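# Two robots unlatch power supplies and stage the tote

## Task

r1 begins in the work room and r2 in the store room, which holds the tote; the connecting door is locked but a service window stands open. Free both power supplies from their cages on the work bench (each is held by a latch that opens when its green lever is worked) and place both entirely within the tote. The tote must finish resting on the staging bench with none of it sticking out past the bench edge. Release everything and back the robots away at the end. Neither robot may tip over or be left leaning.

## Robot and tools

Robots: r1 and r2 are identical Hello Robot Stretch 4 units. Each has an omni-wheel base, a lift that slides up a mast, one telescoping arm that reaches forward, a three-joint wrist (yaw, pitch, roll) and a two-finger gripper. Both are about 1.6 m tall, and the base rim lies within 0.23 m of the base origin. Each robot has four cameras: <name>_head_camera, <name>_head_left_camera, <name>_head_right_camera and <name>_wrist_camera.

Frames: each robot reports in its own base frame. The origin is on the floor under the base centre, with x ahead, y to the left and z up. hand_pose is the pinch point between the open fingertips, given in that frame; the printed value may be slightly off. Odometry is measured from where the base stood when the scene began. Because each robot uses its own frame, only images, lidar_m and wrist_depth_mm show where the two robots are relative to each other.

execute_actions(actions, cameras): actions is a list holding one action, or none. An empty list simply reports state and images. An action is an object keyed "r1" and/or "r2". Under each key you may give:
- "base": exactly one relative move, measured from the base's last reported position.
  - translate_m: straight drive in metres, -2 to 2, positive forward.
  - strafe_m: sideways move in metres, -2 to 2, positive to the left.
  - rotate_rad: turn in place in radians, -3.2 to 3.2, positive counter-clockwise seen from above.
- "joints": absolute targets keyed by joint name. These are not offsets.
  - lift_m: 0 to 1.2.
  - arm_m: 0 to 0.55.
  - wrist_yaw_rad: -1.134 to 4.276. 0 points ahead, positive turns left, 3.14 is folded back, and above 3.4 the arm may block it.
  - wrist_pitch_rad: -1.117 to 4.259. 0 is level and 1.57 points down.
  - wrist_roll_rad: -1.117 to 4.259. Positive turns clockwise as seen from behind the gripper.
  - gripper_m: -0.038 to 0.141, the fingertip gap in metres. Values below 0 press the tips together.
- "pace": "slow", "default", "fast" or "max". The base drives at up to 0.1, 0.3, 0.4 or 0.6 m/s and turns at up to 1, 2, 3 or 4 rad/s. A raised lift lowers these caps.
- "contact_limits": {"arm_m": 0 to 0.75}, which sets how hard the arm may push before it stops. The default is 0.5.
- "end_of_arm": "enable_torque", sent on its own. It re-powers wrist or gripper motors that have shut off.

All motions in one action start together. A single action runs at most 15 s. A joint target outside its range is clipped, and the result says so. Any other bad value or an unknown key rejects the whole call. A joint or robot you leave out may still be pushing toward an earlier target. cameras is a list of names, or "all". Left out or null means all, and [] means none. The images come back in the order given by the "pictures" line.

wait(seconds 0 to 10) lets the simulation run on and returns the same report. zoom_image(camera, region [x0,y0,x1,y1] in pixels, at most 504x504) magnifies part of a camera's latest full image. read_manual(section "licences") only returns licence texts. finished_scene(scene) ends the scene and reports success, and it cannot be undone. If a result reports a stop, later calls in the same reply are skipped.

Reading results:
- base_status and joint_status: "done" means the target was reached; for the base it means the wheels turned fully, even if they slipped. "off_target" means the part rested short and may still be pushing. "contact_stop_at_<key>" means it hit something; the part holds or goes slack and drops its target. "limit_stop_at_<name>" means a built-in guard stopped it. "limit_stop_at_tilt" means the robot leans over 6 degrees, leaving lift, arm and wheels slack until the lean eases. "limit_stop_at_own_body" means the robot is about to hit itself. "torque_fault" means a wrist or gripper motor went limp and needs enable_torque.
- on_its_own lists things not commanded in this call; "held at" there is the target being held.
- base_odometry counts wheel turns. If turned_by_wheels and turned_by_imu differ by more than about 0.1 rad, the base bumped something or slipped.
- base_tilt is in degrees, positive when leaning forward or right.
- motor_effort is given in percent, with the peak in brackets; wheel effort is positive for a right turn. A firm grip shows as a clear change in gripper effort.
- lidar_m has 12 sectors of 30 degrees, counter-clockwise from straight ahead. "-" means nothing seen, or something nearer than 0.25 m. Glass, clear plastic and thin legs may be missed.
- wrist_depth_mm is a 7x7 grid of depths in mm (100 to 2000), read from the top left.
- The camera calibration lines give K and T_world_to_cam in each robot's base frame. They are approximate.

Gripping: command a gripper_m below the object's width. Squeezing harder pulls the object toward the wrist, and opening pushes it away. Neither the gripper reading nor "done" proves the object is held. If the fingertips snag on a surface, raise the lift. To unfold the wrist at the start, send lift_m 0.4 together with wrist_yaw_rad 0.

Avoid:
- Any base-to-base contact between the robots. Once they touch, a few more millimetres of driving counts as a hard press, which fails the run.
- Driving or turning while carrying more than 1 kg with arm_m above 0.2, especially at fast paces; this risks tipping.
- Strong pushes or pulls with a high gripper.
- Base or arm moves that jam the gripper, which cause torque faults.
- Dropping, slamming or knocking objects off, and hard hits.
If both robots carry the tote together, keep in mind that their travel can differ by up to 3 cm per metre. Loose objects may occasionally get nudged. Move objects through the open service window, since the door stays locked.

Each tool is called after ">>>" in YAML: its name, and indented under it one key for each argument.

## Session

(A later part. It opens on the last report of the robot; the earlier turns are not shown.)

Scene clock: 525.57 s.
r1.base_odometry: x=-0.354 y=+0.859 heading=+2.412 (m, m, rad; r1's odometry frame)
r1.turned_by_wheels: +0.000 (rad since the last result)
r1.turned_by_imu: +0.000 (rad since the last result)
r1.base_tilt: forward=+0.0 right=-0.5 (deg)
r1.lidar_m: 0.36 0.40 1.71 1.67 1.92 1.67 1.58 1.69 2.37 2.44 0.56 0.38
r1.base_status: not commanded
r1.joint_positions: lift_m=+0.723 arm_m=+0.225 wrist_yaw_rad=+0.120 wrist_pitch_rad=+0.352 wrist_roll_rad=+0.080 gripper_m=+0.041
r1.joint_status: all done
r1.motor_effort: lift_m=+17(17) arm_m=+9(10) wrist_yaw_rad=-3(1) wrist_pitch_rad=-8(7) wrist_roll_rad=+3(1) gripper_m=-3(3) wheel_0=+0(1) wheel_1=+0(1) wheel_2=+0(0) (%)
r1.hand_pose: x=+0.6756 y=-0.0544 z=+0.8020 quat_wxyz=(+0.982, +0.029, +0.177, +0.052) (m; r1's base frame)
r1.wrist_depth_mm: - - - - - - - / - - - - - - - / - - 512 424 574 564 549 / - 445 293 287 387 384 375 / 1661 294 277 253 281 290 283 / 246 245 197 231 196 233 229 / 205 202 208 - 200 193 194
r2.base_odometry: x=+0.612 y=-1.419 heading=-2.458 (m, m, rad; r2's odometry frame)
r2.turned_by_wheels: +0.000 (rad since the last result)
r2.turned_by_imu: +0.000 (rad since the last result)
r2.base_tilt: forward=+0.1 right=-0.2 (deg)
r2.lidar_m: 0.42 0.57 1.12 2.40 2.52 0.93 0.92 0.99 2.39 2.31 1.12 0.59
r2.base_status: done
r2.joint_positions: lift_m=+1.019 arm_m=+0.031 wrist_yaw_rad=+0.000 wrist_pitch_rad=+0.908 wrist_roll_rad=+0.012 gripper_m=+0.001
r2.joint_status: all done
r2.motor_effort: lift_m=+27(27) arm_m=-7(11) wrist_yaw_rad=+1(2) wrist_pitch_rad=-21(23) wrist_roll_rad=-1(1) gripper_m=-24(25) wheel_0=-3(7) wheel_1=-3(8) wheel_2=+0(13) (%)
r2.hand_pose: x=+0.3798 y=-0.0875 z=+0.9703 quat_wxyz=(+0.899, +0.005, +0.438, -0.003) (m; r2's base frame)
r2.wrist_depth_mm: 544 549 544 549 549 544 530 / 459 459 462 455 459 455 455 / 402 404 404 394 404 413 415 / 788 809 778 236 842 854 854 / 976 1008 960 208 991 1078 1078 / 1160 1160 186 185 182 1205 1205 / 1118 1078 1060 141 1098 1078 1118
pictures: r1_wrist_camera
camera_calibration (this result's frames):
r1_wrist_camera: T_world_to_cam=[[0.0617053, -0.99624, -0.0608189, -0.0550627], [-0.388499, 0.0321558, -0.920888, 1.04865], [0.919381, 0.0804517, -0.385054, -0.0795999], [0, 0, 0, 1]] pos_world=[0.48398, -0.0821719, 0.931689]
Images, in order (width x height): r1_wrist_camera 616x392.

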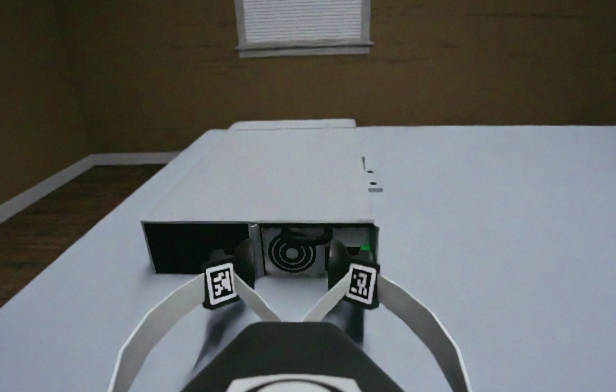

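>>> execute_actions:
  actions:
    - {"r1":{"base":{"strafe_m":-0.0075},"pace":"slow"},"r2":{"base":{"strafe_m":-0.75},"pace":"fast"}}
  cameras: ["r1_wrist_camera"]

>>> zoom_image:
  camera: "r1_wrist_camera"
  region: [190, 190, 410, 330]

Scene clock: 529.20 s.
r1.base_odometry: x=-0.349 y=+0.864 heading=+2.412 (m, m, rad; r1's odometry frame)
r1.turned_by_wheels: +0.000 (rad since the last result)
r1.turned_by_imu: +0.000 (rad since the last result)
r1.base_tilt: forward=-0.1 right=-0.4 (deg)
r1.lidar_m: 0.36 0.37 1.71 1.65 1.91 1.67 1.58 1.69 2.38 2.41 0.55 0.39
r1.base_status: done
r1.joint_positions: lift_m=+0.723 arm_m=+0.225 wrist_yaw_rad=+0.120 wrist_pitch_rad=+0.352 wrist_roll_rad=+0.080 gripper_m=+0.041
r1.joint_status: not commanded
r1.motor_effort: lift_m=+17(17) arm_m=+9(9) wrist_yaw_rad=-2(1) wrist_pitch_rad=-7(6) wrist_roll_rad=+1(1) gripper_m=-3(4) wheel_0=+2(3) wheel_1=-2(3) wheel_2=+0(1) (%)
r1.hand_pose: x=+0.6756 y=-0.0544 z=+0.8020 quat_wxyz=(+0.982, +0.029, +0.177, +0.052) (m; r1's base frame)
r1.wrist_depth_mm: - - - - - - - / - - - - - - - / - - 484 424 574 564 549 / - 445 294 287 387 387 377 / 1661 296 276 255 294 289 283 / 246 244 198 231 196 232 229 / 204 202 208 - 200 193 193
r2.base_odometry: x=+0.139 y=-0.838 heading=-2.458 (m, m, rad; r2's odometry frame)
r2.turned_by_wheels: +0.000 (rad since the last result)
r2.turned_by_imu: +0.000 (rad since the last result)
r2.base_tilt: forward=+0.1 right=-0.2 (deg)
r2.lidar_m: 0.44 0.64 0.81 3.06 1.34 1.03 1.80 2.24 1.61 1.55 1.08 0.81
r2.base_status: done
r2.joint_positions: lift_m=+1.019 arm_m=+0.031 wrist_yaw_rad=+0.000 wrist_pitch_rad=+0.907 wrist_roll_rad=+0.012 gripper_m=+0.001
r2.joint_status: not commanded
r2.motor_effort: lift_m=+26(26) arm_m=-7(7) wrist_yaw_rad=+0(1) wrist_pitch_rad=-22(22) wrist_roll_rad=-1(1) gripper_m=-25(26) wheel_0=+1(12) wheel_1=-1(11) wheel_2=+0(2) (%)
r2.hand_pose: x=+0.3799 y=-0.0874 z=+0.9704 quat_wxyz=(+0.899, +0.005, +0.438, -0.003) (m; r2's base frame)
r2.wrist_depth_mm: 521 521 525 530 535 530 521 / 549 591 591 603 609 597 597 / 668 683 683 654 707 691 699 / 798 809 788 236 842 842 842 / 976 991 976 208 991 1025 1042 / 1182 1160 186 185 182 1205 1205 / 1118 1078 1078 141 1078 1098 1118
pictures: r1_wrist_camera
camera_calibration (this result's frames):
r1_wrist_camera: T_world_to_cam=[[0.0617052, -0.99624, -0.0608188, -0.0550628], [-0.388499, 0.0321558, -0.920888, 1.04865], [0.919381, 0.0804516, -0.385054, -0.0796004], [0, 0, 0, 1]] pos_world=[0.48398, -0.0821719, 0.931689]
Images, in order (width x height): r1_wrist_camera 616x392.

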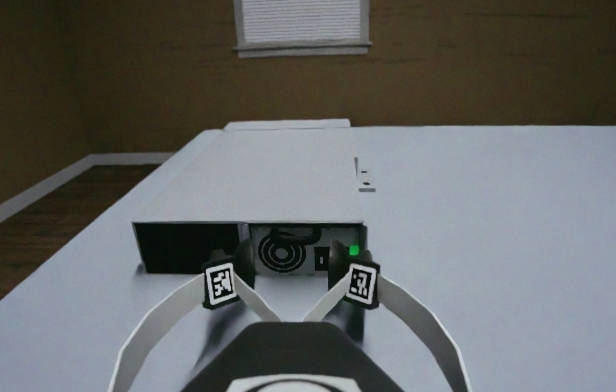

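Region (190, 190, 410, 330) of r1_wrist_camera's 616x392 image, scaled by 2.291; it fills the top 321 rows of this view, and the rest is white.

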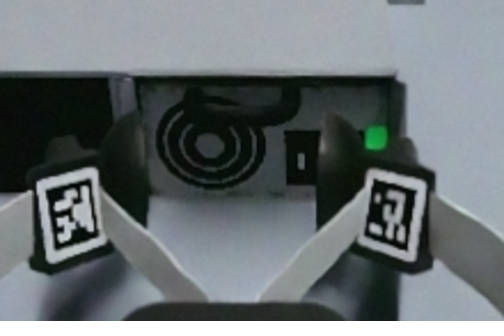

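>>> execute_actions:
  actions:
    - {"r1":{"joints":{"arm_m":0.243},"contact_limits":{"arm_m":0.25},"pace":"slow"},"r2":{"base":{"translate_m":-1.4},"pace":"fast"}}
  cameras: ["r1_wrist_camera","r2_head_left_camera"]

>>> zoom_image:
  camera: "r1_wrist_camera"
  region: [190, 190, 410, 330]

Scene clock: 534.77 s.
r1.base_odometry: x=-0.349 y=+0.864 heading=+2.412 (m, m, rad; r1's odometry frame)
r1.turned_by_wheels: +0.000 (rad since the last result)
r1.turned_by_imu: +0.000 (rad since the last result)
r1.base_tilt: forward=+0.0 right=-0.4 (deg)
r1.lidar_m: 0.37 0.39 1.70 1.67 1.93 1.67 1.60 1.67 2.36 2.41 0.56 0.38
r1.base_status: not commanded
r1.joint_positions: lift_m=+0.723 arm_m=+0.241 wrist_yaw_rad=+0.113 wrist_pitch_rad=+0.355 wrist_roll_rad=+0.080 gripper_m=+0.041
r1.joint_status: all done
r1.on_its_own: wrist_yaw_rad is at rest, and its effort (+16) is outside its rest range (-13 to +13)
r1.motor_effort: lift_m=+17(17) arm_m=+14(14) wrist_yaw_rad=+16(18) wrist_pitch_rad=-14(14) wrist_roll_rad=-2(0) gripper_m=-2(4) wheel_0=+2(2) wheel_1=-1(2) wheel_2=-5(5) (%)
r1.contact_limits: arm_m 0.25
r1.hand_pose: x=+0.6901 y=-0.0563 z=+0.8013 quat_wxyz=(+0.982, +0.029, +0.178, +0.049) (m; r1's base frame)
r1.wrist_depth_mm: - - - - - - - / - - - - - - - / - - 480 418 569 549 544 / - 407 293 286 387 379 373 / 960 281 244 238 291 290 283 / 244 242 197 227 195 232 227 / 204 201 208 - 202 191 194
r2.base_odometry: x=+1.224 y=+0.046 heading=-2.458 (m, m, rad; r2's odometry frame)
r2.turned_by_wheels: +0.000 (rad since the last result)
r2.turned_by_imu: -0.001 (rad since the last result)
r2.base_tilt: forward=+0.1 right=-0.1 (deg)
r2.lidar_m: 0.42 0.60 0.43 0.40 0.39 0.59 2.10 2.20 1.64 1.56 1.60 2.25
r2.base_status: done
r2.joint_positions: lift_m=+1.019 arm_m=+0.031 wrist_yaw_rad=+0.000 wrist_pitch_rad=+0.907 wrist_roll_rad=+0.012 gripper_m=+0.001
r2.joint_status: not commanded
r2.motor_effort: lift_m=+26(26) arm_m=-7(8) wrist_yaw_rad=+0(0) wrist_pitch_rad=-22(22) wrist_roll_rad=-3(0) gripper_m=-25(24) wheel_0=-3(8) wheel_1=-1(8) wheel_2=+2(11) (%)
r2.hand_pose: x=+0.3798 y=-0.0874 z=+0.9704 quat_wxyz=(+0.899, +0.005, +0.438, -0.003) (m; r2's base frame)
r2.wrist_depth_mm: 1983 1921 1983 1921 1921 1983 1921 / - - - - - - 1921 / 1756 1708 1708 1708 1708 1756 1756 / 1499 1537 1464 236 1537 1499 1537 / 1366 1397 1336 207 1366 1366 1336 / 1255 1229 186 186 182 1229 1229 / 1118 1078 1078 140 1098 1078 1118
pictures: r1_wrist_camera, r2_head_left_camera
camera_calibration (this result's frames):
r1_wrist_camera: T_world_to_cam=[[0.0546998, -0.996639, -0.0609809, -0.052964], [-0.390456, 0.0348594, -0.919961, 1.05451], [0.918995, 0.0741321, -0.387237, -0.0913525], [0, 0, 0, 1]] pos_world=[0.49859, -0.0827734, 0.931505]
Images, in order (width x height): r1_wrist_camera 616x392, r2_head_left_camera 420x672.

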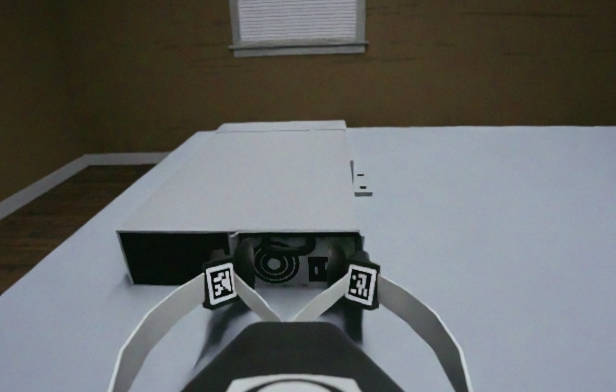

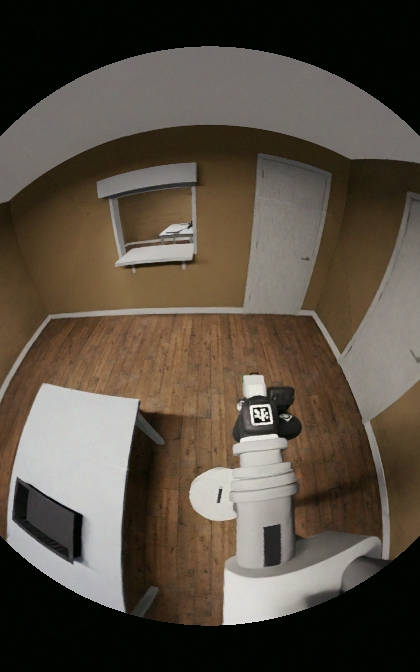

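Region (190, 190, 410, 330) of r1_wrist_camera's 616x392 image, scaled by 2.291; it fills the top 321 rows of this view, and the rest is white.

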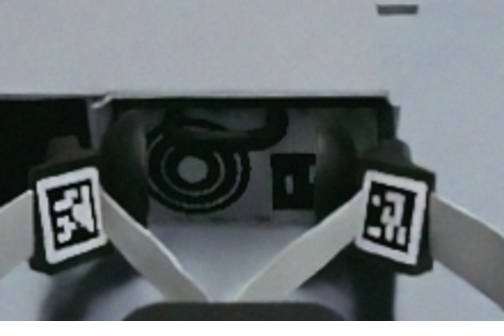

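>>> execute_actions:
  actions:
    - {"r1":{"base":{"strafe_m":0.004},"joints":{"arm_m":0.245,"gripper_m":0.028},"pace":"slow"},"r2":{"base":{"rotate_rad":1.571},"joints":{"wrist_yaw_rad":1.6},"pace":"slow"}}
  cameras: ["r1_wrist_camera","r2_head_camera"]

>>> zoom_image:
  camera: "r1_wrist_camera"
  region: [190, 190, 410, 330]

Scene clock: 537.80 s.
r1.base_odometry: x=-0.351 y=+0.861 heading=+2.412 (m, m, rad; r1's odometry frame)
r1.turned_by_wheels: +0.000 (rad since the last result)
r1.turned_by_imu: +0.000 (rad since the last result)
r1.base_tilt: forward=-0.1 right=-0.3 (deg)
r1.lidar_m: 0.35 0.38 1.73 1.67 1.98 1.66 1.61 1.69 2.35 2.42 0.53 0.40
r1.base_status: done
r1.joint_positions: lift_m=+0.723 arm_m=+0.243 wrist_yaw_rad=+0.112 wrist_pitch_rad=+0.355 wrist_roll_rad=+0.080 gripper_m=+0.028
r1.joint_status: all done
r1.on_its_own: wrist_yaw_rad is at rest, and its effort (+21) is outside its rest range (-13 to +13)
r1.motor_effort: lift_m=+17(17) arm_m=+13(17) wrist_yaw_rad=+21(26) wrist_pitch_rad=-17(16) wrist_roll_rad=-3(1) gripper_m=-4(3) wheel_0=-1(2) wheel_1=+2(4) wheel_2=-7(6) (%)
r1.hand_pose: x=+0.6922 y=-0.0567 z=+0.8011 quat_wxyz=(+0.982, +0.029, +0.178, +0.048) (m; r1's base frame)
r1.wrist_depth_mm: - - - - - - - / - - - - - - - / - - 473 418 559 554 549 / - 415 290 285 387 375 373 / 960 277 242 237 290 287 281 / 244 242 192 230 190 231 228 / 204 196 206 - 200 191 192
r2.base_odometry: x=+1.224 y=+0.046 heading=-0.888 (m, m, rad; r2's odometry frame)
r2.turned_by_wheels: +1.570 (rad since the last result)
r2.turned_by_imu: +1.585 (rad since the last result)
r2.base_tilt: forward=+0.1 right=-0.2 (deg)
r2.lidar_m: 0.41 0.34 0.36 2.09 2.17 1.62 1.54 1.57 2.21 2.00 0.61 0.44
r2.base_status: done
r2.joint_positions: lift_m=+1.019 arm_m=+0.031 wrist_yaw_rad=+1.600 wrist_pitch_rad=+0.907 wrist_roll_rad=+0.012 gripper_m=+0.001
r2.joint_status: all done
r2.motor_effort: lift_m=+26(26) arm_m=-7(7) wrist_yaw_rad=+0(12) wrist_pitch_rad=-21(21) wrist_roll_rad=-1(3) gripper_m=-24(24) wheel_0=-3(9) wheel_1=-2(7) wheel_2=-4(6) (%)
r2.hand_pose: x=+0.2844 y=+0.1802 z=+0.9705 quat_wxyz=(+0.628, -0.311, +0.309, +0.643) (m; r2's base frame)
r2.wrist_depth_mm: - - - - 878 854 854 / - - - - 715 707 715 / 1756 1808 1808 1756 640 615 615 / 1537 1537 1499 236 569 544 477 / 1366 1366 1366 208 492 480 455 / 1229 1255 186 185 182 430 427 / 1138 1098 1098 141 1078 382 392
pictures: r1_wrist_camera, r2_head_camera
camera_calibration (this result's frames):
r1_wrist_camera: T_world_to_cam=[[0.0533843, -0.996708, -0.0610123, -0.0525114], [-0.391064, 0.0353517, -0.919684, 1.05538], [0.918814, 0.0729564, -0.387889, -0.0927098], [0, 0, 0, 1]] pos_world=[0.500707, -0.0828842, 0.93145]
Images, in order (width x height): r1_wrist_camera 616x392, r2_head_camera 420x560.

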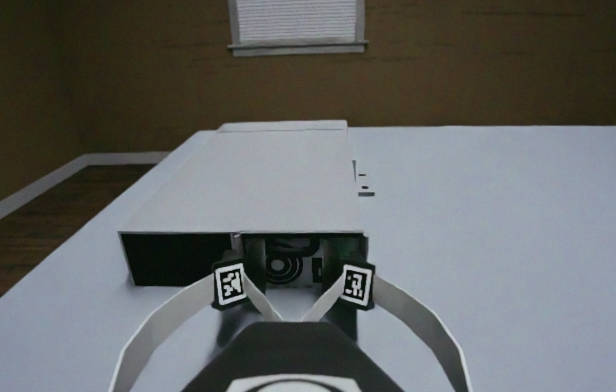

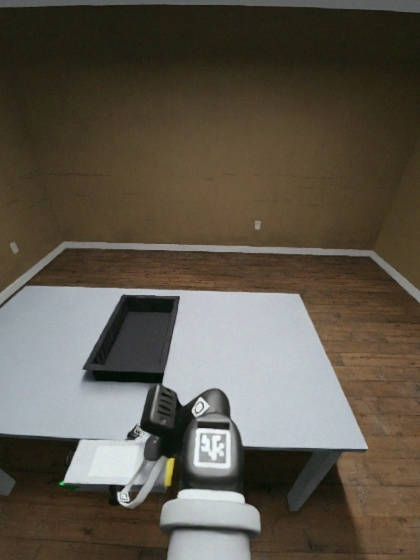

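Region (190, 190, 410, 330) of r1_wrist_camera's 616x392 image, scaled by 2.291; it fills the top 321 rows of this view, and the rest is white.

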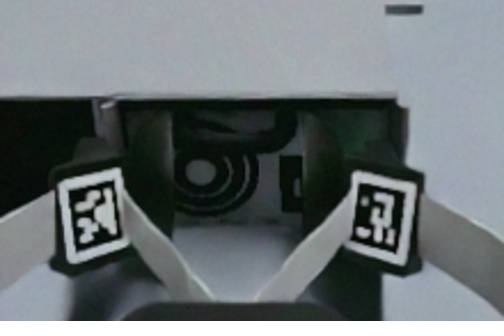

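>>> execute_actions:
  actions:
    - {"r1":{"base":{"strafe_m":0.002},"joints":{"arm_m":0.249,"gripper_m":0.012},"pace":"slow"},"r2":{"base":{"strafe_m":0.105}}}
  cameras: []

>>> execute_actions:
  actions:
    - {"r1":{"joints":{"arm_m":0.253,"gripper_m":-0.012,"lift_m":0.72},"pace":"slow"},"r2":{"base":{"translate_m":0.11},"joints":{"arm_m":0.2}}}
  cameras: []

>>> execute_actions:
  actions:
    - {"r1":{"joints":{"arm_m":0.258,"gripper_m":-0.038,"lift_m":0.717},"pace":"slow"},"r2":{"joints":{"arm_m":0.51,"lift_m":0.95}}}
  cameras: ["r1_wrist_camera","r2_head_camera","r2_wrist_camera"]

Scene clock: 568.83 s.
r1.base_odometry: x=-0.353 y=+0.860 heading=+2.411 (m, m, rad; r1's odometry frame)
r1.turned_by_wheels: -0.001 (rad since the last result)
r1.turned_by_imu: +0.000 (rad since the last result)
r1.base_tilt: forward=-0.1 right=-0.3 (deg)
r1.lidar_m: 0.33 0.38 1.72 1.67 1.91 1.70 1.59 1.68 2.32 2.42 0.53 0.38
r1.base_status: done
r1.joint_positions: lift_m=+0.723 arm_m=+0.247 wrist_yaw_rad=+0.112 wrist_pitch_rad=+0.357 wrist_roll_rad=+0.080 gripper_m=+0.012
r1.joint_status: all done
r1.on_its_own: wrist_yaw_rad is at rest, and its effort (+22) is outside its rest range (-13 to +13)
r1.motor_effort: lift_m=+17(17) arm_m=+12(18) wrist_yaw_rad=+22(28) wrist_pitch_rad=-20(19) wrist_roll_rad=+0(2) gripper_m=-12(12) wheel_0=-1(6) wheel_1=+1(4) wheel_2=-8(10) (%)
r1.hand_pose: x=+0.6961 y=-0.0566 z=+0.8007 quat_wxyz=(+0.982, +0.029, +0.179, +0.048) (m; r1's base frame)
r1.wrist_depth_mm: - - - - - - - / - - - - - - - / - - 469 413 559 544 535 / - 402 286 281 382 373 370 / 960 276 241 235 277 286 279 / 242 242 190 226 189 228 225 / 203 198 206 - 200 190 194
r2.base_odometry: x=+1.306 y=+0.112 heading=-0.888 (m, m, rad; r2's odometry frame)
r2.turned_by_wheels: +0.000 (rad since the last result)
r2.turned_by_imu: +0.001 (rad since the last result)
r2.base_tilt: forward=+0.1 right=-0.2 (deg)
r2.lidar_m: 0.39 0.34 0.34 2.00 2.08 1.65 1.57 1.61 2.24 2.10 0.61 0.42
r2.base_status: done
r2.joint_positions: lift_m=+1.019 arm_m=+0.031 wrist_yaw_rad=+1.600 wrist_pitch_rad=+0.907 wrist_roll_rad=+0.012 gripper_m=+0.001
r2.joint_status: not commanded
r2.motor_effort: lift_m=+26(26) arm_m=-7(7) wrist_yaw_rad=+0(0) wrist_pitch_rad=-22(23) wrist_roll_rad=-1(1) gripper_m=-25(25) wheel_0=-2(10) wheel_1=+1(9) wheel_2=+0(3) (%)
r2.hand_pose: x=+0.2844 y=+0.1801 z=+0.9704 quat_wxyz=(+0.628, -0.311, +0.309, +0.643) (m; r2's base frame)
r2.wrist_depth_mm: 1921 1921 1983 1921 866 854 854 / - - - - 723 723 715 / 1756 1756 1756 1756 634 615 615 / 1537 1537 1499 236 569 544 539 / 1366 1366 1336 207 492 480 459 / 1229 1255 186 186 181 433 427 / 1118 1078 1098 141 421 387 394
pictures: none
No camera images: the call's "cameras" was empty. Leave "cameras" out to get every camera's image.

Scene clock: 570.43 s.
r1.base_odometry: x=-0.353 y=+0.860 heading=+2.411 (m, m, rad; r1's odometry frame)
r1.turned_by_wheels: +0.000 (rad since the last result)
r1.turned_by_imu: +0.000 (rad since the last result)
r1.base_tilt: forward=-0.1 right=-0.3 (deg)
r1.lidar_m: 0.33 0.39 1.69 1.69 1.95 1.69 1.61 1.69 2.34 2.43 0.54 0.39
r1.base_status: not commanded
r1.joint_positions: lift_m=+0.720 arm_m=+0.251 wrist_yaw_rad=+0.114 wrist_pitch_rad=+0.356 wrist_roll_rad=+0.080 gripper_m=-0.011
r1.joint_status: all done
r1.on_its_own: wrist_yaw_rad is at rest, and its effort (+16) is outside its rest range (-13 to +13)
r1.motor_effort: lift_m=+17(15) arm_m=+11(18) wrist_yaw_rad=+16(29) wrist_pitch_rad=-16(20) wrist_roll_rad=-1(1) gripper_m=-22(25) wheel_0=+0(1) wheel_1=+1(2) wheel_2=-6(9) (%)
r1.hand_pose: x=+0.7006 y=-0.0560 z=+0.7980 quat_wxyz=(+0.982, +0.029, +0.179, +0.049) (m; r1's base frame)
r1.wrist_depth_mm: - - - - - - - / - - - - - - - / - - 452 407 549 539 530 / - 399 279 276 373 368 366 / 946 271 235 229 272 279 274 / 237 219 186 224 186 224 221 / 199 195 202 - 198 187 190
r2.base_odometry: x=+1.375 y=+0.027 heading=-0.888 (m, m, rad; r2's odometry frame)
r2.turned_by_wheels: +0.000 (rad since the last result)
r2.turned_by_imu: +0.001 (rad since the last result)
r2.base_tilt: forward=+0.1 right=-0.2 (deg)
r2.lidar_m: 0.28 0.31 0.43 1.99 2.05 1.75 1.67 1.73 2.35 2.09 0.43 0.31
r2.base_status: done
r2.joint_positions: lift_m=+1.019 arm_m=+0.199 wrist_yaw_rad=+1.600 wrist_pitch_rad=+0.907 wrist_roll_rad=+0.012 gripper_m=+0.001
r2.joint_status: all done
r2.motor_effort: lift_m=+26(26) arm_m=+7(10) wrist_yaw_rad=+1(3) wrist_pitch_rad=-21(22) wrist_roll_rad=-1(3) gripper_m=-24(25) wheel_0=+3(8) wheel_1=+2(7) wheel_2=-2(10) (%)
r2.hand_pose: x=+0.4519 y=+0.1801 z=+0.9704 quat_wxyz=(+0.628, -0.311, +0.309, +0.643) (m; r2's base frame)
r2.wrist_depth_mm: 1983 1983 1921 854 854 854 1921 / - - 1921 723 715 715 715 / 1808 1756 661 621 615 609 609 / 1537 1537 544 236 539 539 535 / 1366 1366 480 207 439 452 449 / 1229 1255 185 186 182 427 427 / 1118 1098 382 141 382 382 389
pictures: none
No camera images: the call's "cameras" was empty. Leave "cameras" out to get every camera's image.

Scene clock: 572.47 s.
r1.base_odometry: x=-0.353 y=+0.860 heading=+2.411 (m, m, rad; r1's odometry frame)
r1.turned_by_wheels: +0.000 (rad since the last result)
r1.turned_by_imu: +0.000 (rad since the last result)
r1.base_tilt: forward=+0.0 right=-0.3 (deg)
r1.lidar_m: 0.36 0.39 1.72 1.68 1.93 1.69 1.61 1.70 2.33 2.42 0.54 0.37
r1.base_status: not commanded
r1.joint_positions: lift_m=+0.717 arm_m=+0.256 wrist_yaw_rad=+0.116 wrist_pitch_rad=+0.355 wrist_roll_rad=+0.080 gripper_m=-0.037
r1.joint_status: all done
r1.motor_effort: lift_m=+17(17) arm_m=+10(16) wrist_yaw_rad=+9(24) wrist_pitch_rad=-15(18) wrist_roll_rad=+0(0) gripper_m=-28(28) wheel_0=+1(1) wheel_1=+2(2) wheel_2=-5(7) (%)
r1.hand_pose: x=+0.7058 y=-0.0556 z=+0.7952 quat_wxyz=(+0.982, +0.029, +0.179, +0.050) (m; r1's base frame)
r1.wrist_depth_mm: - - - - - - - / - - - - - - - / - - 445 399 544 530 521 / - 397 274 267 368 362 357 / 931 267 229 223 267 274 272 / 235 214 181 221 182 213 219 / 196 192 198 - 194 185 189
r2.base_odometry: x=+1.375 y=+0.027 heading=-0.888 (m, m, rad; r2's odometry frame)
r2.turned_by_wheels: +0.000 (rad since the last result)
r2.turned_by_imu: +0.000 (rad since the last result)
r2.base_tilt: forward=+0.1 right=-0.2 (deg)
r2.lidar_m: 0.27 0.32 0.41 2.00 2.09 1.77 1.67 1.71 2.38 2.09 0.46 0.27
r2.base_status: not commanded
r2.joint_positions: lift_m=+0.950 arm_m=+0.509 wrist_yaw_rad=+1.600 wrist_pitch_rad=+0.907 wrist_roll_rad=+0.012 gripper_m=+0.001
r2.joint_status: all done
r2.motor_effort: lift_m=+20(24) arm_m=+7(8) wrist_yaw_rad=+1(1) wrist_pitch_rad=-22(22) wrist_roll_rad=-3(4) gripper_m=-25(23) wheel_0=+3(3) wheel_1=+1(2) wheel_2=-2(2) (%)
r2.hand_pose: x=+0.7618 y=+0.1801 z=+0.9009 quat_wxyz=(+0.628, -0.311, +0.309, +0.643) (m; r2's base frame)
r2.wrist_depth_mm: 1983 732 732 723 715 1983 - / 621 603 603 603 597 621 1983 / 521 521 517 512 512 508 1618 / 355 370 355 236 362 445 1397 / 366 397 389 207 377 389 404 / 347 357 186 186 181 277 355 / 322 315 315 141 317 239 325
pictures: r1_wrist_camera, r2_head_camera, r2_wrist_camera
camera_calibration (this result's frames):
r1_wrist_camera: T_world_to_cam=[[0.057267, -0.996496, -0.0609618, -0.0552963], [-0.391184, 0.0337825, -0.919692, 1.0552], [0.918529, 0.0765152, -0.387878, -0.107257], [0, 0, 0, 1]] pos_world=[0.514462, -0.082543, 0.925485]
r2_wrist_camera: T_world_to_cam=[[0.99969, -0.01591, -0.0191719, -0.745889], [-0.0243523, -0.786462, -0.617158, 0.7786], [-0.005259, 0.617433, -0.786606, 0.834135], [0, 0, 0, 1]] pos_world=[0.769005, 0.0854499, 1.12235]
Images, in order (width x height): r1_wrist_camera 616x392, r2_head_camera 420x560, r2_wrist_camera 616x392.

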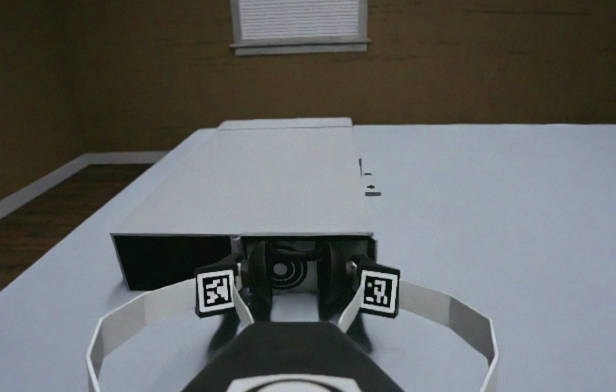

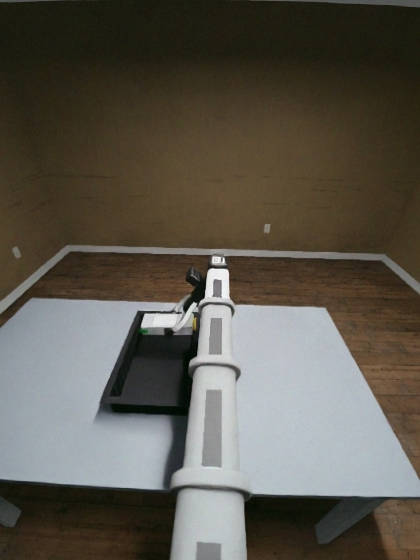

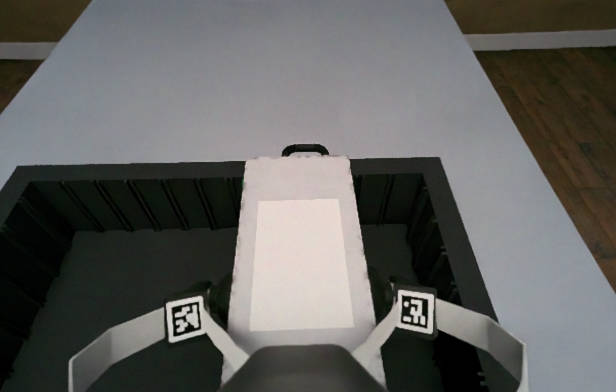

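>>> execute_actions:
  actions:
    - {"r1":{"joints":{"arm_m":0.248},"pace":"slow"},"r2":{"base":{"strafe_m":0.023},"joints":{"lift_m":0.935},"pace":"slow"}}
  cameras: []

>>> execute_actions:
  actions:
    - {"r1":{"joints":{"arm_m":0.244},"pace":"slow"}}
  cameras: ["r1_wrist_camera","r2_wrist_camera"]

Scene clock: 573.90 s.
r1.base_odometry: x=-0.353 y=+0.860 heading=+2.412 (m, m, rad; r1's odometry frame)
r1.turned_by_wheels: +0.000 (rad since the last result)
r1.turned_by_imu: +0.000 (rad since the last result)
r1.base_tilt: forward=+0.0 right=-0.4 (deg)
r1.lidar_m: 0.35 0.37 1.71 1.68 1.91 1.71 1.62 1.68 2.37 2.42 0.51 0.37
r1.base_status: not commanded
r1.joint_positions: lift_m=+0.717 arm_m=+0.251 wrist_yaw_rad=+0.122 wrist_pitch_rad=+0.352 wrist_roll_rad=+0.080 gripper_m=-0.037
r1.joint_status: all done
r1.motor_effort: lift_m=+19(19) arm_m=-15(15) wrist_yaw_rad=-6(10) wrist_pitch_rad=-6(16) wrist_roll_rad=-1(2) gripper_m=-30(31) wheel_0=-2(2) wheel_1=-1(2) wheel_2=+4(5) (%)
r1.hand_pose: x=+0.7010 y=-0.0537 z=+0.7958 quat_wxyz=(+0.982, +0.029, +0.177, +0.053) (m; r1's base frame)
r1.wrist_depth_mm: - - - - - - - / - - - - - - - / - - 452 402 544 535 530 / - 394 277 268 368 366 362 / 931 267 231 226 268 277 272 / 235 216 182 221 182 220 219 / 196 193 200 - 195 185 189
r2.base_odometry: x=+1.393 y=+0.041 heading=-0.888 (m, m, rad; r2's odometry frame)
r2.turned_by_wheels: +0.000 (rad since the last result)
r2.turned_by_imu: +0.000 (rad since the last result)
r2.base_tilt: forward=+0.2 right=-0.2 (deg)
r2.lidar_m: 0.27 0.29 0.41 1.94 2.07 1.75 1.68 1.72 2.38 2.09 0.46 0.30
r2.base_status: done
r2.joint_positions: lift_m=+0.935 arm_m=+0.509 wrist_yaw_rad=+1.600 wrist_pitch_rad=+0.907 wrist_roll_rad=+0.012 gripper_m=+0.001
r2.joint_status: all done
r2.motor_effort: lift_m=+20(21) arm_m=+7(7) wrist_yaw_rad=+1(1) wrist_pitch_rad=-22(22) wrist_roll_rad=+0(1) gripper_m=-26(25) wheel_0=-5(8) wheel_1=+3(6) wheel_2=+0(0) (%)
r2.hand_pose: x=+0.7618 y=+0.1801 z=+0.8859 quat_wxyz=(+0.628, -0.311, +0.309, +0.643) (m; r2's base frame)
r2.wrist_depth_mm: 1863 691 691 691 691 1983 - / 580 580 574 574 569 585 1863 / 496 492 496 496 488 488 1618 / 334 334 332 236 332 415 1336 / 366 375 370 208 362 364 379 / 336 343 186 186 182 255 342 / 314 301 301 141 304 231 312
pictures: none
No camera images: the call's "cameras" was empty. Leave "cameras" out to get every camera's image.

Scene clock: 574.60 s.
r1.base_odometry: x=-0.353 y=+0.860 heading=+2.411 (m, m, rad; r1's odometry frame)
r1.turned_by_wheels: +0.000 (rad since the last result)
r1.turned_by_imu: +0.000 (rad since the last result)
r1.base_tilt: forward=+0.0 right=-0.4 (deg)
r1.lidar_m: 0.34 0.38 1.74 1.67 1.94 1.70 1.60 1.70 2.33 2.43 0.54 0.39
r1.base_status: not commanded
r1.joint_positions: lift_m=+0.717 arm_m=+0.245 wrist_yaw_rad=+0.117 wrist_pitch_rad=+0.358 wrist_roll_rad=+0.080 gripper_m=-0.037
r1.joint_status: all done
r1.motor_effort: lift_m=+21(21) arm_m=-7(15) wrist_yaw_rad=+7(14) wrist_pitch_rad=-23(30) wrist_roll_rad=-2(1) gripper_m=-16(33) wheel_0=-1(3) wheel_1=+1(1) wheel_2=-3(4) (%)
r1.hand_pose: x=+0.6948 y=-0.0553 z=+0.7941 quat_wxyz=(+0.982, +0.029, +0.180, +0.050) (m; r1's base frame)
r1.wrist_depth_mm: - - - - - - - / - - - - - - - / - - 397 387 530 517 512 / - 364 266 260 359 353 349 / 298 277 270 219 264 271 266 / 231 229 182 198 177 217 214 / 193 190 195 - 191 180 185
r2.base_odometry: x=+1.393 y=+0.041 heading=-0.888 (m, m, rad; r2's odometry frame)
r2.turned_by_wheels: +0.000 (rad since the last result)
r2.turned_by_imu: +0.000 (rad since the last result)
r2.base_tilt: forward=+0.1 right=-0.2 (deg)
r2.lidar_m: 0.27 0.32 0.43 1.97 2.04 1.77 1.68 1.73 2.38 2.10 0.44 0.31
r2.base_status: not commanded
r2.joint_positions: lift_m=+0.935 arm_m=+0.509 wrist_yaw_rad=+1.600 wrist_pitch_rad=+0.907 wrist_roll_rad=+0.012 gripper_m=+0.001
r2.joint_status: not commanded
r2.motor_effort: lift_m=+20(21) arm_m=+7(7) wrist_yaw_rad=+1(1) wrist_pitch_rad=-21(21) wrist_roll_rad=-3(0) gripper_m=-24(25) wheel_0=-5(5) wheel_1=+4(3) wheel_2=+0(0) (%)
r2.hand_pose: x=+0.7618 y=+0.1801 z=+0.8859 quat_wxyz=(+0.628, -0.311, +0.309, +0.643) (m; r2's base frame)
r2.wrist_depth_mm: 1921 691 691 691 691 1921 1983 / 580 580 574 574 569 591 1863 / 496 496 492 492 492 488 1618 / 336 334 332 236 330 415 1336 / 366 375 373 208 362 364 377 / 340 345 186 186 181 256 342 / 312 301 301 141 304 231 310
pictures: r1_wrist_camera, r2_wrist_camera
camera_calibration (this result's frames):
r1_wrist_camera: T_world_to_cam=[[0.0581069, -0.996449, -0.0609385, -0.0550648], [-0.393571, 0.0332327, -0.918693, 1.05075], [0.917456, 0.077366, -0.390242, -0.0948521], [0, 0, 0, 1]] pos_world=[0.503765, -0.08245, 0.924942]
r2_wrist_camera: T_world_to_cam=[[0.99969, -0.015912, -0.0191668, -0.746187], [-0.0243501, -0.78653, -0.617072, 0.76926], [-0.00525643, 0.617347, -0.786674, 0.822428], [0, 0, 0, 1]] pos_world=[0.76901, 0.0854492, 1.10737]
Images, in order (width x height): r1_wrist_camera 616x392, r2_wrist_camera 616x392.

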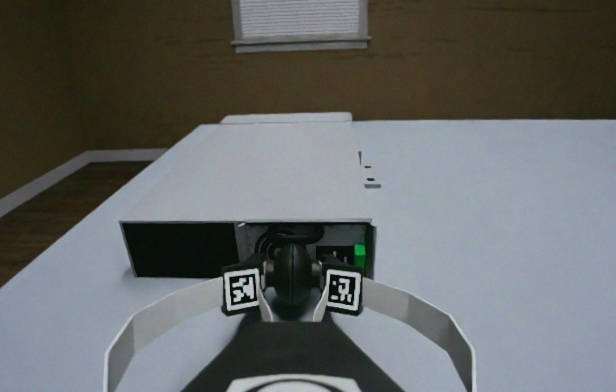

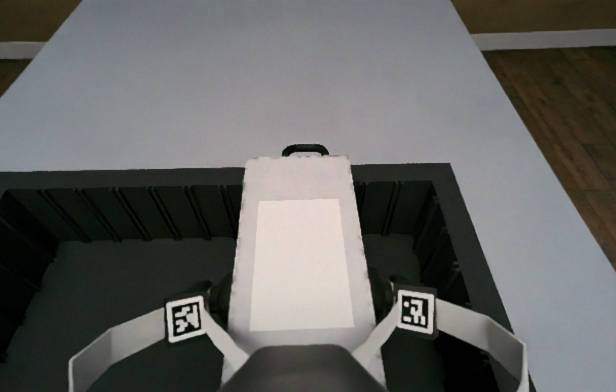

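>>> execute_actions:
  actions:
    - {"r1":{"joints":{"arm_m":0.205},"pace":"slow"},"r2":{"joints":{"lift_m":0.89},"pace":"slow"}}
  cameras: ["r2_wrist_camera"]

>>> execute_actions:
  actions:
    - {"r1":{"base":{"strafe_m":-0.006},"joints":{"gripper_m":0.041,"lift_m":0.726},"pace":"slow"},"r2":{"joints":{"lift_m":0.85},"pace":"slow"}}
  cameras: ["r2_wrist_camera"]

Scene clock: 576.37 s.
r1.base_odometry: x=-0.353 y=+0.860 heading=+2.411 (m, m, rad; r1's odometry frame)
r1.turned_by_wheels: +0.000 (rad since the last result)
r1.turned_by_imu: +0.000 (rad since the last result)
r1.base_tilt: forward=+0.0 right=-0.3 (deg)
r1.lidar_m: 0.34 0.38 1.72 1.65 1.94 1.66 1.58 1.69 2.34 2.43 0.55 0.38
r1.base_status: not commanded
r1.joint_positions: lift_m=+0.717 arm_m=+0.207 wrist_yaw_rad=+0.120 wrist_pitch_rad=+0.352 wrist_roll_rad=+0.080 gripper_m=-0.037
r1.joint_status: all done
r1.motor_effort: lift_m=+21(21) arm_m=-9(11) wrist_yaw_rad=-1(6) wrist_pitch_rad=-8(23) wrist_roll_rad=-2(0) gripper_m=-19(18) wheel_0=-1(1) wheel_1=+0(1) wheel_2=-2(3) (%)
r1.hand_pose: x=+0.6568 y=-0.0544 z=+0.7956 quat_wxyz=(+0.982, +0.029, +0.177, +0.052) (m; r1's base frame)
r1.wrist_depth_mm: - - - - - - - / - - - - - - - / - - 462 402 544 539 535 / - 424 317 273 370 364 359 / 946 296 289 273 272 278 273 / 236 226 181 200 176 223 220 / 196 194 201 - 195 185 188
r2.base_odometry: x=+1.393 y=+0.041 heading=-0.888 (m, m, rad; r2's odometry frame)
r2.turned_by_wheels: +0.000 (rad since the last result)
r2.turned_by_imu: +0.000 (rad since the last result)
r2.base_tilt: forward=+0.2 right=-0.2 (deg)
r2.lidar_m: 0.29 0.28 0.43 1.98 2.07 1.76 1.67 1.74 2.39 2.10 0.43 0.33
r2.base_status: not commanded
r2.joint_positions: lift_m=+0.890 arm_m=+0.509 wrist_yaw_rad=+1.600 wrist_pitch_rad=+0.907 wrist_roll_rad=+0.012 gripper_m=+0.001
r2.joint_status: all done
r2.motor_effort: lift_m=+20(19) arm_m=+7(7) wrist_yaw_rad=+1(1) wrist_pitch_rad=-21(22) wrist_roll_rad=-1(1) gripper_m=-25(25) wheel_0=-5(4) wheel_1=+3(3) wheel_2=+0(0) (%)
r2.hand_pose: x=+0.7619 y=+0.1801 z=+0.8409 quat_wxyz=(+0.628, -0.311, +0.309, +0.643) (m; r2's base frame)
r2.wrist_depth_mm: 603 597 603 597 591 615 1983 / 500 500 500 496 496 492 1808 / 298 300 303 296 301 410 1464 / 330 332 325 236 330 270 368 / 332 329 322 207 319 236 327 / 298 297 186 185 182 208 290 / 271 260 259 141 263 230 187
pictures: r2_wrist_camera
camera_calibration (this result's frames):
r2_wrist_camera: T_world_to_cam=[[0.99969, -0.0159122, -0.019167, -0.747052], [-0.0243504, -0.78653, -0.617071, 0.741498], [-0.0052565, 0.617347, -0.786674, 0.787036], [0, 0, 0, 1]] pos_world=[0.769013, 0.0854492, 1.06238]
Images, in order (width x height): r2_wrist_camera 616x392.

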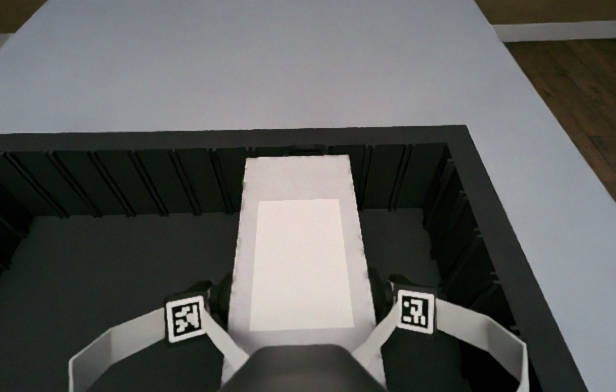

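Scene clock: 579.03 s.
r1.base_odometry: x=-0.349 y=+0.864 heading=+2.411 (m, m, rad; r1's odometry frame)
r1.turned_by_wheels: +0.000 (rad since the last result)
r1.turned_by_imu: +0.000 (rad since the last result)
r1.base_tilt: forward=-0.1 right=-0.4 (deg)
r1.lidar_m: 0.35 0.37 1.71 1.66 1.95 1.67 1.60 1.71 2.32 2.39 0.53 0.39
r1.base_status: done
r1.joint_positions: lift_m=+0.726 arm_m=+0.207 wrist_yaw_rad=+0.120 wrist_pitch_rad=+0.352 wrist_roll_rad=+0.080 gripper_m=+0.041
r1.joint_status: all done
r1.motor_effort: lift_m=+23(24) arm_m=-9(9) wrist_yaw_rad=-1(1) wrist_pitch_rad=-8(8) wrist_roll_rad=-3(1) gripper_m=-4(18) wheel_0=+3(5) wheel_1=-2(4) wheel_2=+0(0) (%)
r1.hand_pose: x=+0.6568 y=-0.0544 z=+0.8044 quat_wxyz=(+0.982, +0.029, +0.177, +0.052) (m; r1's base frame)
r1.wrist_depth_mm: - - - - - - - / - - - - - - - / - - 500 436 585 564 554 / - 452 319 291 394 387 379 / 1661 307 286 277 298 291 287 / 249 248 196 234 196 236 231 / 209 205 212 - 204 196 196
r2.base_odometry: x=+1.393 y=+0.041 heading=-0.888 (m, m, rad; r2's odometry frame)
r2.turned_by_wheels: +0.000 (rad since the last result)
r2.turned_by_imu: +0.001 (rad since the last result)
r2.base_tilt: forward=+0.1 right=-0.2 (deg)
r2.lidar_m: 0.29 0.30 0.42 1.96 2.06 1.77 1.67 1.75 2.39 2.10 0.43 0.31
r2.base_status: not commanded
r2.joint_positions: lift_m=+0.850 arm_m=+0.509 wrist_yaw_rad=+1.600 wrist_pitch_rad=+0.907 wrist_roll_rad=+0.012 gripper_m=+0.001
r2.joint_status: all done
r2.motor_effort: lift_m=+20(20) arm_m=+7(7) wrist_yaw_rad=+1(1) wrist_pitch_rad=-22(22) wrist_roll_rad=-1(0) gripper_m=-24(25) wheel_0=-5(5) wheel_1=+3(3) wheel_2=+0(0) (%)
r2.hand_pose: x=+0.7619 y=+0.1801 z=+0.8009 quat_wxyz=(+0.628, -0.311, +0.309, +0.643) (m; r2's base frame)
r2.wrist_depth_mm: 521 517 521 508 508 508 1921 / 433 430 430 427 421 407 1618 / 279 281 285 270 286 248 359 / 312 312 309 236 315 231 312 / 285 283 276 208 281 232 182 / 256 254 186 185 182 205 169 / 233 224 223 141 226 222 170
pictures: r2_wrist_camera
camera_calibration (this result's frames):
r2_wrist_camera: T_world_to_cam=[[0.99969, -0.0159122, -0.019167, -0.747821], [-0.0243504, -0.78653, -0.617072, 0.71681], [-0.00525643, 0.617347, -0.786674, 0.755563], [0, 0, 0, 1]] pos_world=[0.769015, 0.0854492, 1.02237]
Images, in order (width x height): r2_wrist_camera 616x392.

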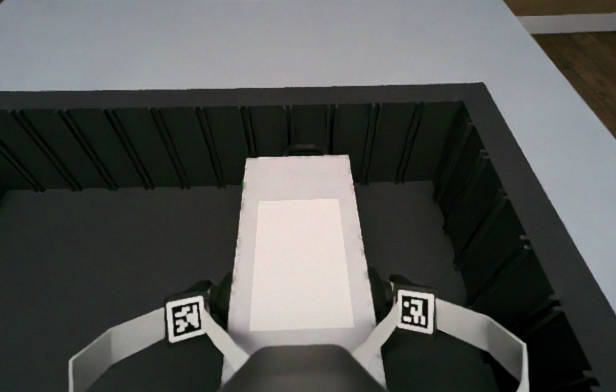

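>>> execute_actions:
  actions:
    - {"r1":{"joints":{"arm_m":0.227},"pace":"slow"},"r2":{"base":{"strafe_m":-0.004},"joints":{"lift_m":0.837,"gripper_m":0.035},"pace":"slow"}}
  cameras: ["r1_wrist_camera"]

>>> zoom_image:
  camera: "r1_wrist_camera"
  region: [190, 190, 410, 330]

Scene clock: 580.77 s.
r1.base_odometry: x=-0.349 y=+0.864 heading=+2.411 (m, m, rad; r1's odometry frame)
r1.turned_by_wheels: +0.000 (rad since the last result)
r1.turned_by_imu: +0.000 (rad since the last result)
r1.base_tilt: forward=-0.1 right=-0.3 (deg)
r1.lidar_m: 0.36 0.38 1.73 1.67 1.95 1.68 1.60 1.70 2.36 2.42 0.55 0.41
r1.base_status: not commanded
r1.joint_positions: lift_m=+0.726 arm_m=+0.225 wrist_yaw_rad=+0.120 wrist_pitch_rad=+0.352 wrist_roll_rad=+0.080 gripper_m=+0.041
r1.joint_status: all done
r1.motor_effort: lift_m=+23(23) arm_m=+9(5) wrist_yaw_rad=-2(0) wrist_pitch_rad=-8(8) wrist_roll_rad=+0(1) gripper_m=-3(4) wheel_0=+2(2) wheel_1=-2(2) wheel_2=+0(0) (%)
r1.hand_pose: x=+0.6756 y=-0.0544 z=+0.8044 quat_wxyz=(+0.982, +0.029, +0.177, +0.052) (m; r1's base frame)
r1.wrist_depth_mm: - - - - - - - / - - - - - - - / - - 496 433 585 569 554 / - 452 298 291 397 387 379 / 1708 297 281 256 297 293 289 / 248 247 198 235 196 236 232 / 209 204 211 - 202 195 196
r2.base_odometry: x=+1.390 y=+0.039 heading=-0.888 (m, m, rad; r2's odometry frame)
r2.turned_by_wheels: +0.000 (rad since the last result)
r2.turned_by_imu: +0.001 (rad since the last result)
r2.base_tilt: forward=+0.2 right=-0.2 (deg)
r2.lidar_m: 0.27 0.29 0.44 1.98 2.05 1.75 1.67 1.73 2.39 2.11 0.45 0.30
r2.base_status: done
r2.joint_positions: lift_m=+0.837 arm_m=+0.509 wrist_yaw_rad=+1.600 wrist_pitch_rad=+0.907 wrist_roll_rad=+0.012 gripper_m=+0.035
r2.joint_status: all done
r2.motor_effort: lift_m=+20(21) arm_m=+8(7) wrist_yaw_rad=+1(1) wrist_pitch_rad=-22(22) wrist_roll_rad=+0(1) gripper_m=-17(25) wheel_0=+6(7) wheel_1=-4(5) wheel_2=+1(1) (%)
r2.hand_pose: x=+0.7619 y=+0.1801 z=+0.7879 quat_wxyz=(+0.628, -0.311, +0.309, +0.643) (m; r2's base frame)
r2.wrist_depth_mm: 492 492 484 484 480 473 1983 / 260 260 260 259 259 259 410 / 285 286 287 279 290 229 340 / 303 301 294 246 298 231 191 / 268 268 260 216 265 233 173 / 242 240 189 193 189 219 166 / 220 215 215 120 214 208 171
pictures: r1_wrist_camera
camera_calibration (this result's frames):
r1_wrist_camera: T_world_to_cam=[[0.0614237, -0.996231, -0.0612499, -0.0544062], [-0.388802, 0.0326368, -0.920743, 1.05098], [0.919272, 0.0803695, -0.385331, -0.0783408], [0, 0, 0, 1]] pos_world=[0.483981, -0.0822056, 0.934164]
Images, in order (width x height): r1_wrist_camera 616x392.

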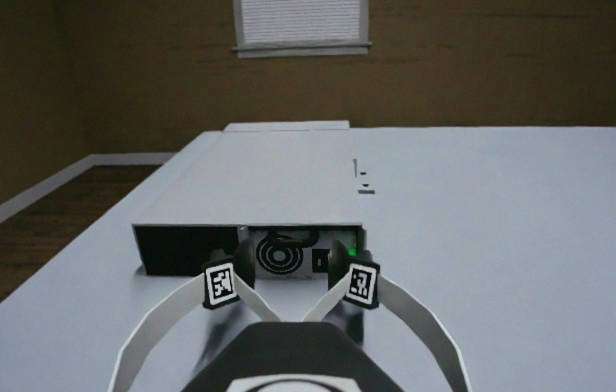

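Region (190, 190, 410, 330) of r1_wrist_camera's 616x392 image, scaled by 2.291; it fills the top 321 rows of this view, and the rest is white.

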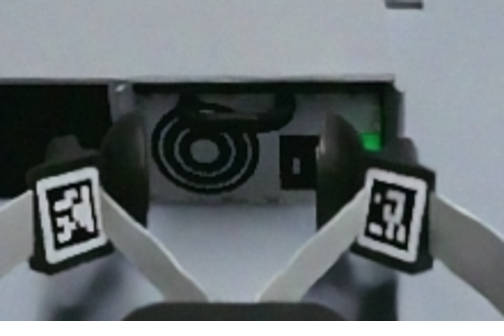

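>>> execute_actions:
  actions:
    - {"r1":{"joints":{"arm_m":0.243},"contact_limits":{"arm_m":0.25},"pace":"slow"},"r2":{"base":{"strafe_m":-0.003},"joints":{"lift_m":0.84,"gripper_m":0.088},"pace":"slow"}}
  cameras: ["r1_wrist_camera","r2_wrist_camera"]

>>> zoom_image:
  camera: "r1_wrist_camera"
  region: [190, 190, 410, 330]

Scene clock: 583.13 s.
r1.base_odometry: x=-0.349 y=+0.864 heading=+2.411 (m, m, rad; r1's odometry frame)
r1.turned_by_wheels: +0.000 (rad since the last result)
r1.turned_by_imu: +0.000 (rad since the last result)
r1.base_tilt: forward=-0.1 right=-0.4 (deg)
r1.lidar_m: 0.36 0.39 1.72 1.69 1.95 1.65 1.61 1.69 2.35 2.42 0.52 0.38
r1.base_status: not commanded
r1.joint_positions: lift_m=+0.726 arm_m=+0.241 wrist_yaw_rad=+0.116 wrist_pitch_rad=+0.354 wrist_roll_rad=+0.080 gripper_m=+0.041
r1.joint_status: all done
r1.motor_effort: lift_m=+22(23) arm_m=+12(13) wrist_yaw_rad=+10(11) wrist_pitch_rad=-13(12) wrist_roll_rad=-1(1) gripper_m=-3(3) wheel_0=+2(2) wheel_1=-1(2) wheel_2=-2(2) (%)
r1.contact_limits: arm_m 0.25
r1.hand_pose: x=+0.6906 y=-0.0556 z=+0.8040 quat_wxyz=(+0.982, +0.029, +0.178, +0.050) (m; r1's base frame)
r1.wrist_depth_mm: - - - - - - - / - - - - - - - / - - 492 433 580 564 559 / - 449 300 291 389 387 379 / 1661 294 248 242 297 291 286 / 248 247 197 232 195 236 231 / 208 204 211 - 202 195 195
r2.base_odometry: x=+1.388 y=+0.037 heading=-0.888 (m, m, rad; r2's odometry frame)
r2.turned_by_wheels: +0.000 (rad since the last result)
r2.turned_by_imu: +0.001 (rad since the last result)
r2.base_tilt: forward=+0.1 right=-0.2 (deg)
r2.lidar_m: 0.29 0.30 0.43 1.98 2.05 1.77 1.66 1.71 2.39 2.09 0.46 0.32
r2.base_status: done
r2.joint_positions: lift_m=+0.840 arm_m=+0.509 wrist_yaw_rad=+1.600 wrist_pitch_rad=+0.902 wrist_roll_rad=+0.012 gripper_m=+0.088
r2.joint_status: all done
r2.motor_effort: lift_m=+24(27) arm_m=+7(7) wrist_yaw_rad=+1(1) wrist_pitch_rad=-6(22) wrist_roll_rad=-4(1) gripper_m=-1(16) wheel_0=+4(8) wheel_1=-3(6) wheel_2=+0(1) (%)
r2.hand_pose: x=+0.7618 y=+0.1814 z=+0.7916 quat_wxyz=(+0.629, -0.309, +0.307, +0.644) (m; r2's base frame)
r2.wrist_depth_mm: 504 508 508 508 500 500 1983 / 266 266 266 266 267 402 445 / 286 286 289 282 293 238 353 / 312 309 309 257 307 229 301 / 276 276 268 227 273 231 178 / 249 247 199 204 198 232 165 / 225 220 220 122 220 206 166
pictures: r1_wrist_camera, r2_wrist_camera
camera_calibration (this result's frames):
r1_wrist_camera: T_world_to_cam=[[0.0572766, -0.996483, -0.0611567, -0.0537231], [-0.390132, 0.0340464, -0.920129, 1.057], [0.918976, 0.076561, -0.38681, -0.0909816], [0, 0, 0, 1]] pos_world=[0.499057, -0.0825557, 0.934101]
r2_wrist_camera: T_world_to_cam=[[0.999687, -0.0157537, -0.0194164, -0.747773], [-0.0244101, -0.78309, -0.621429, 0.714927], [-0.00541499, 0.621708, -0.78323, 0.744059], [0, 0, 0, 1]] pos_world=[0.76902, 0.085485, 1.01253]
Images, in order (width x height): r1_wrist_camera 616x392, r2_wrist_camera 616x392.

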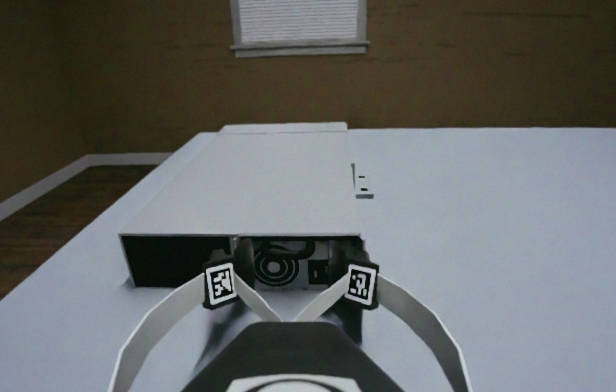

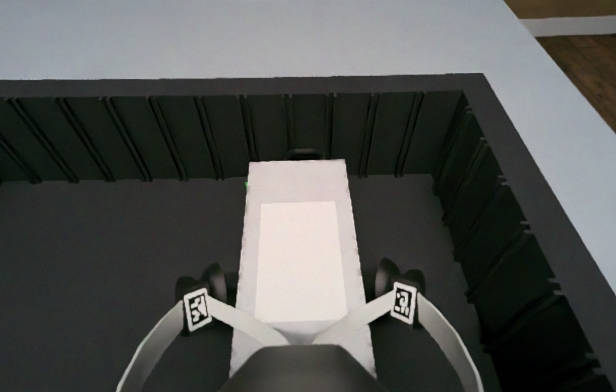

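Region (190, 190, 410, 330) of r1_wrist_camera's 616x392 image, scaled by 2.291; it fills the top 321 rows of this view, and the rest is white.

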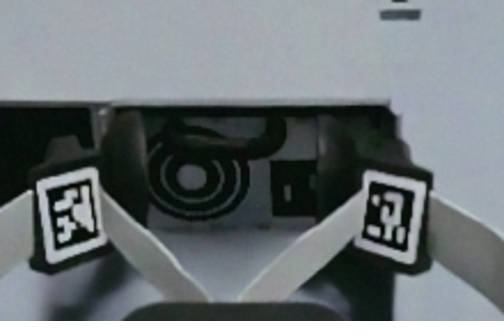

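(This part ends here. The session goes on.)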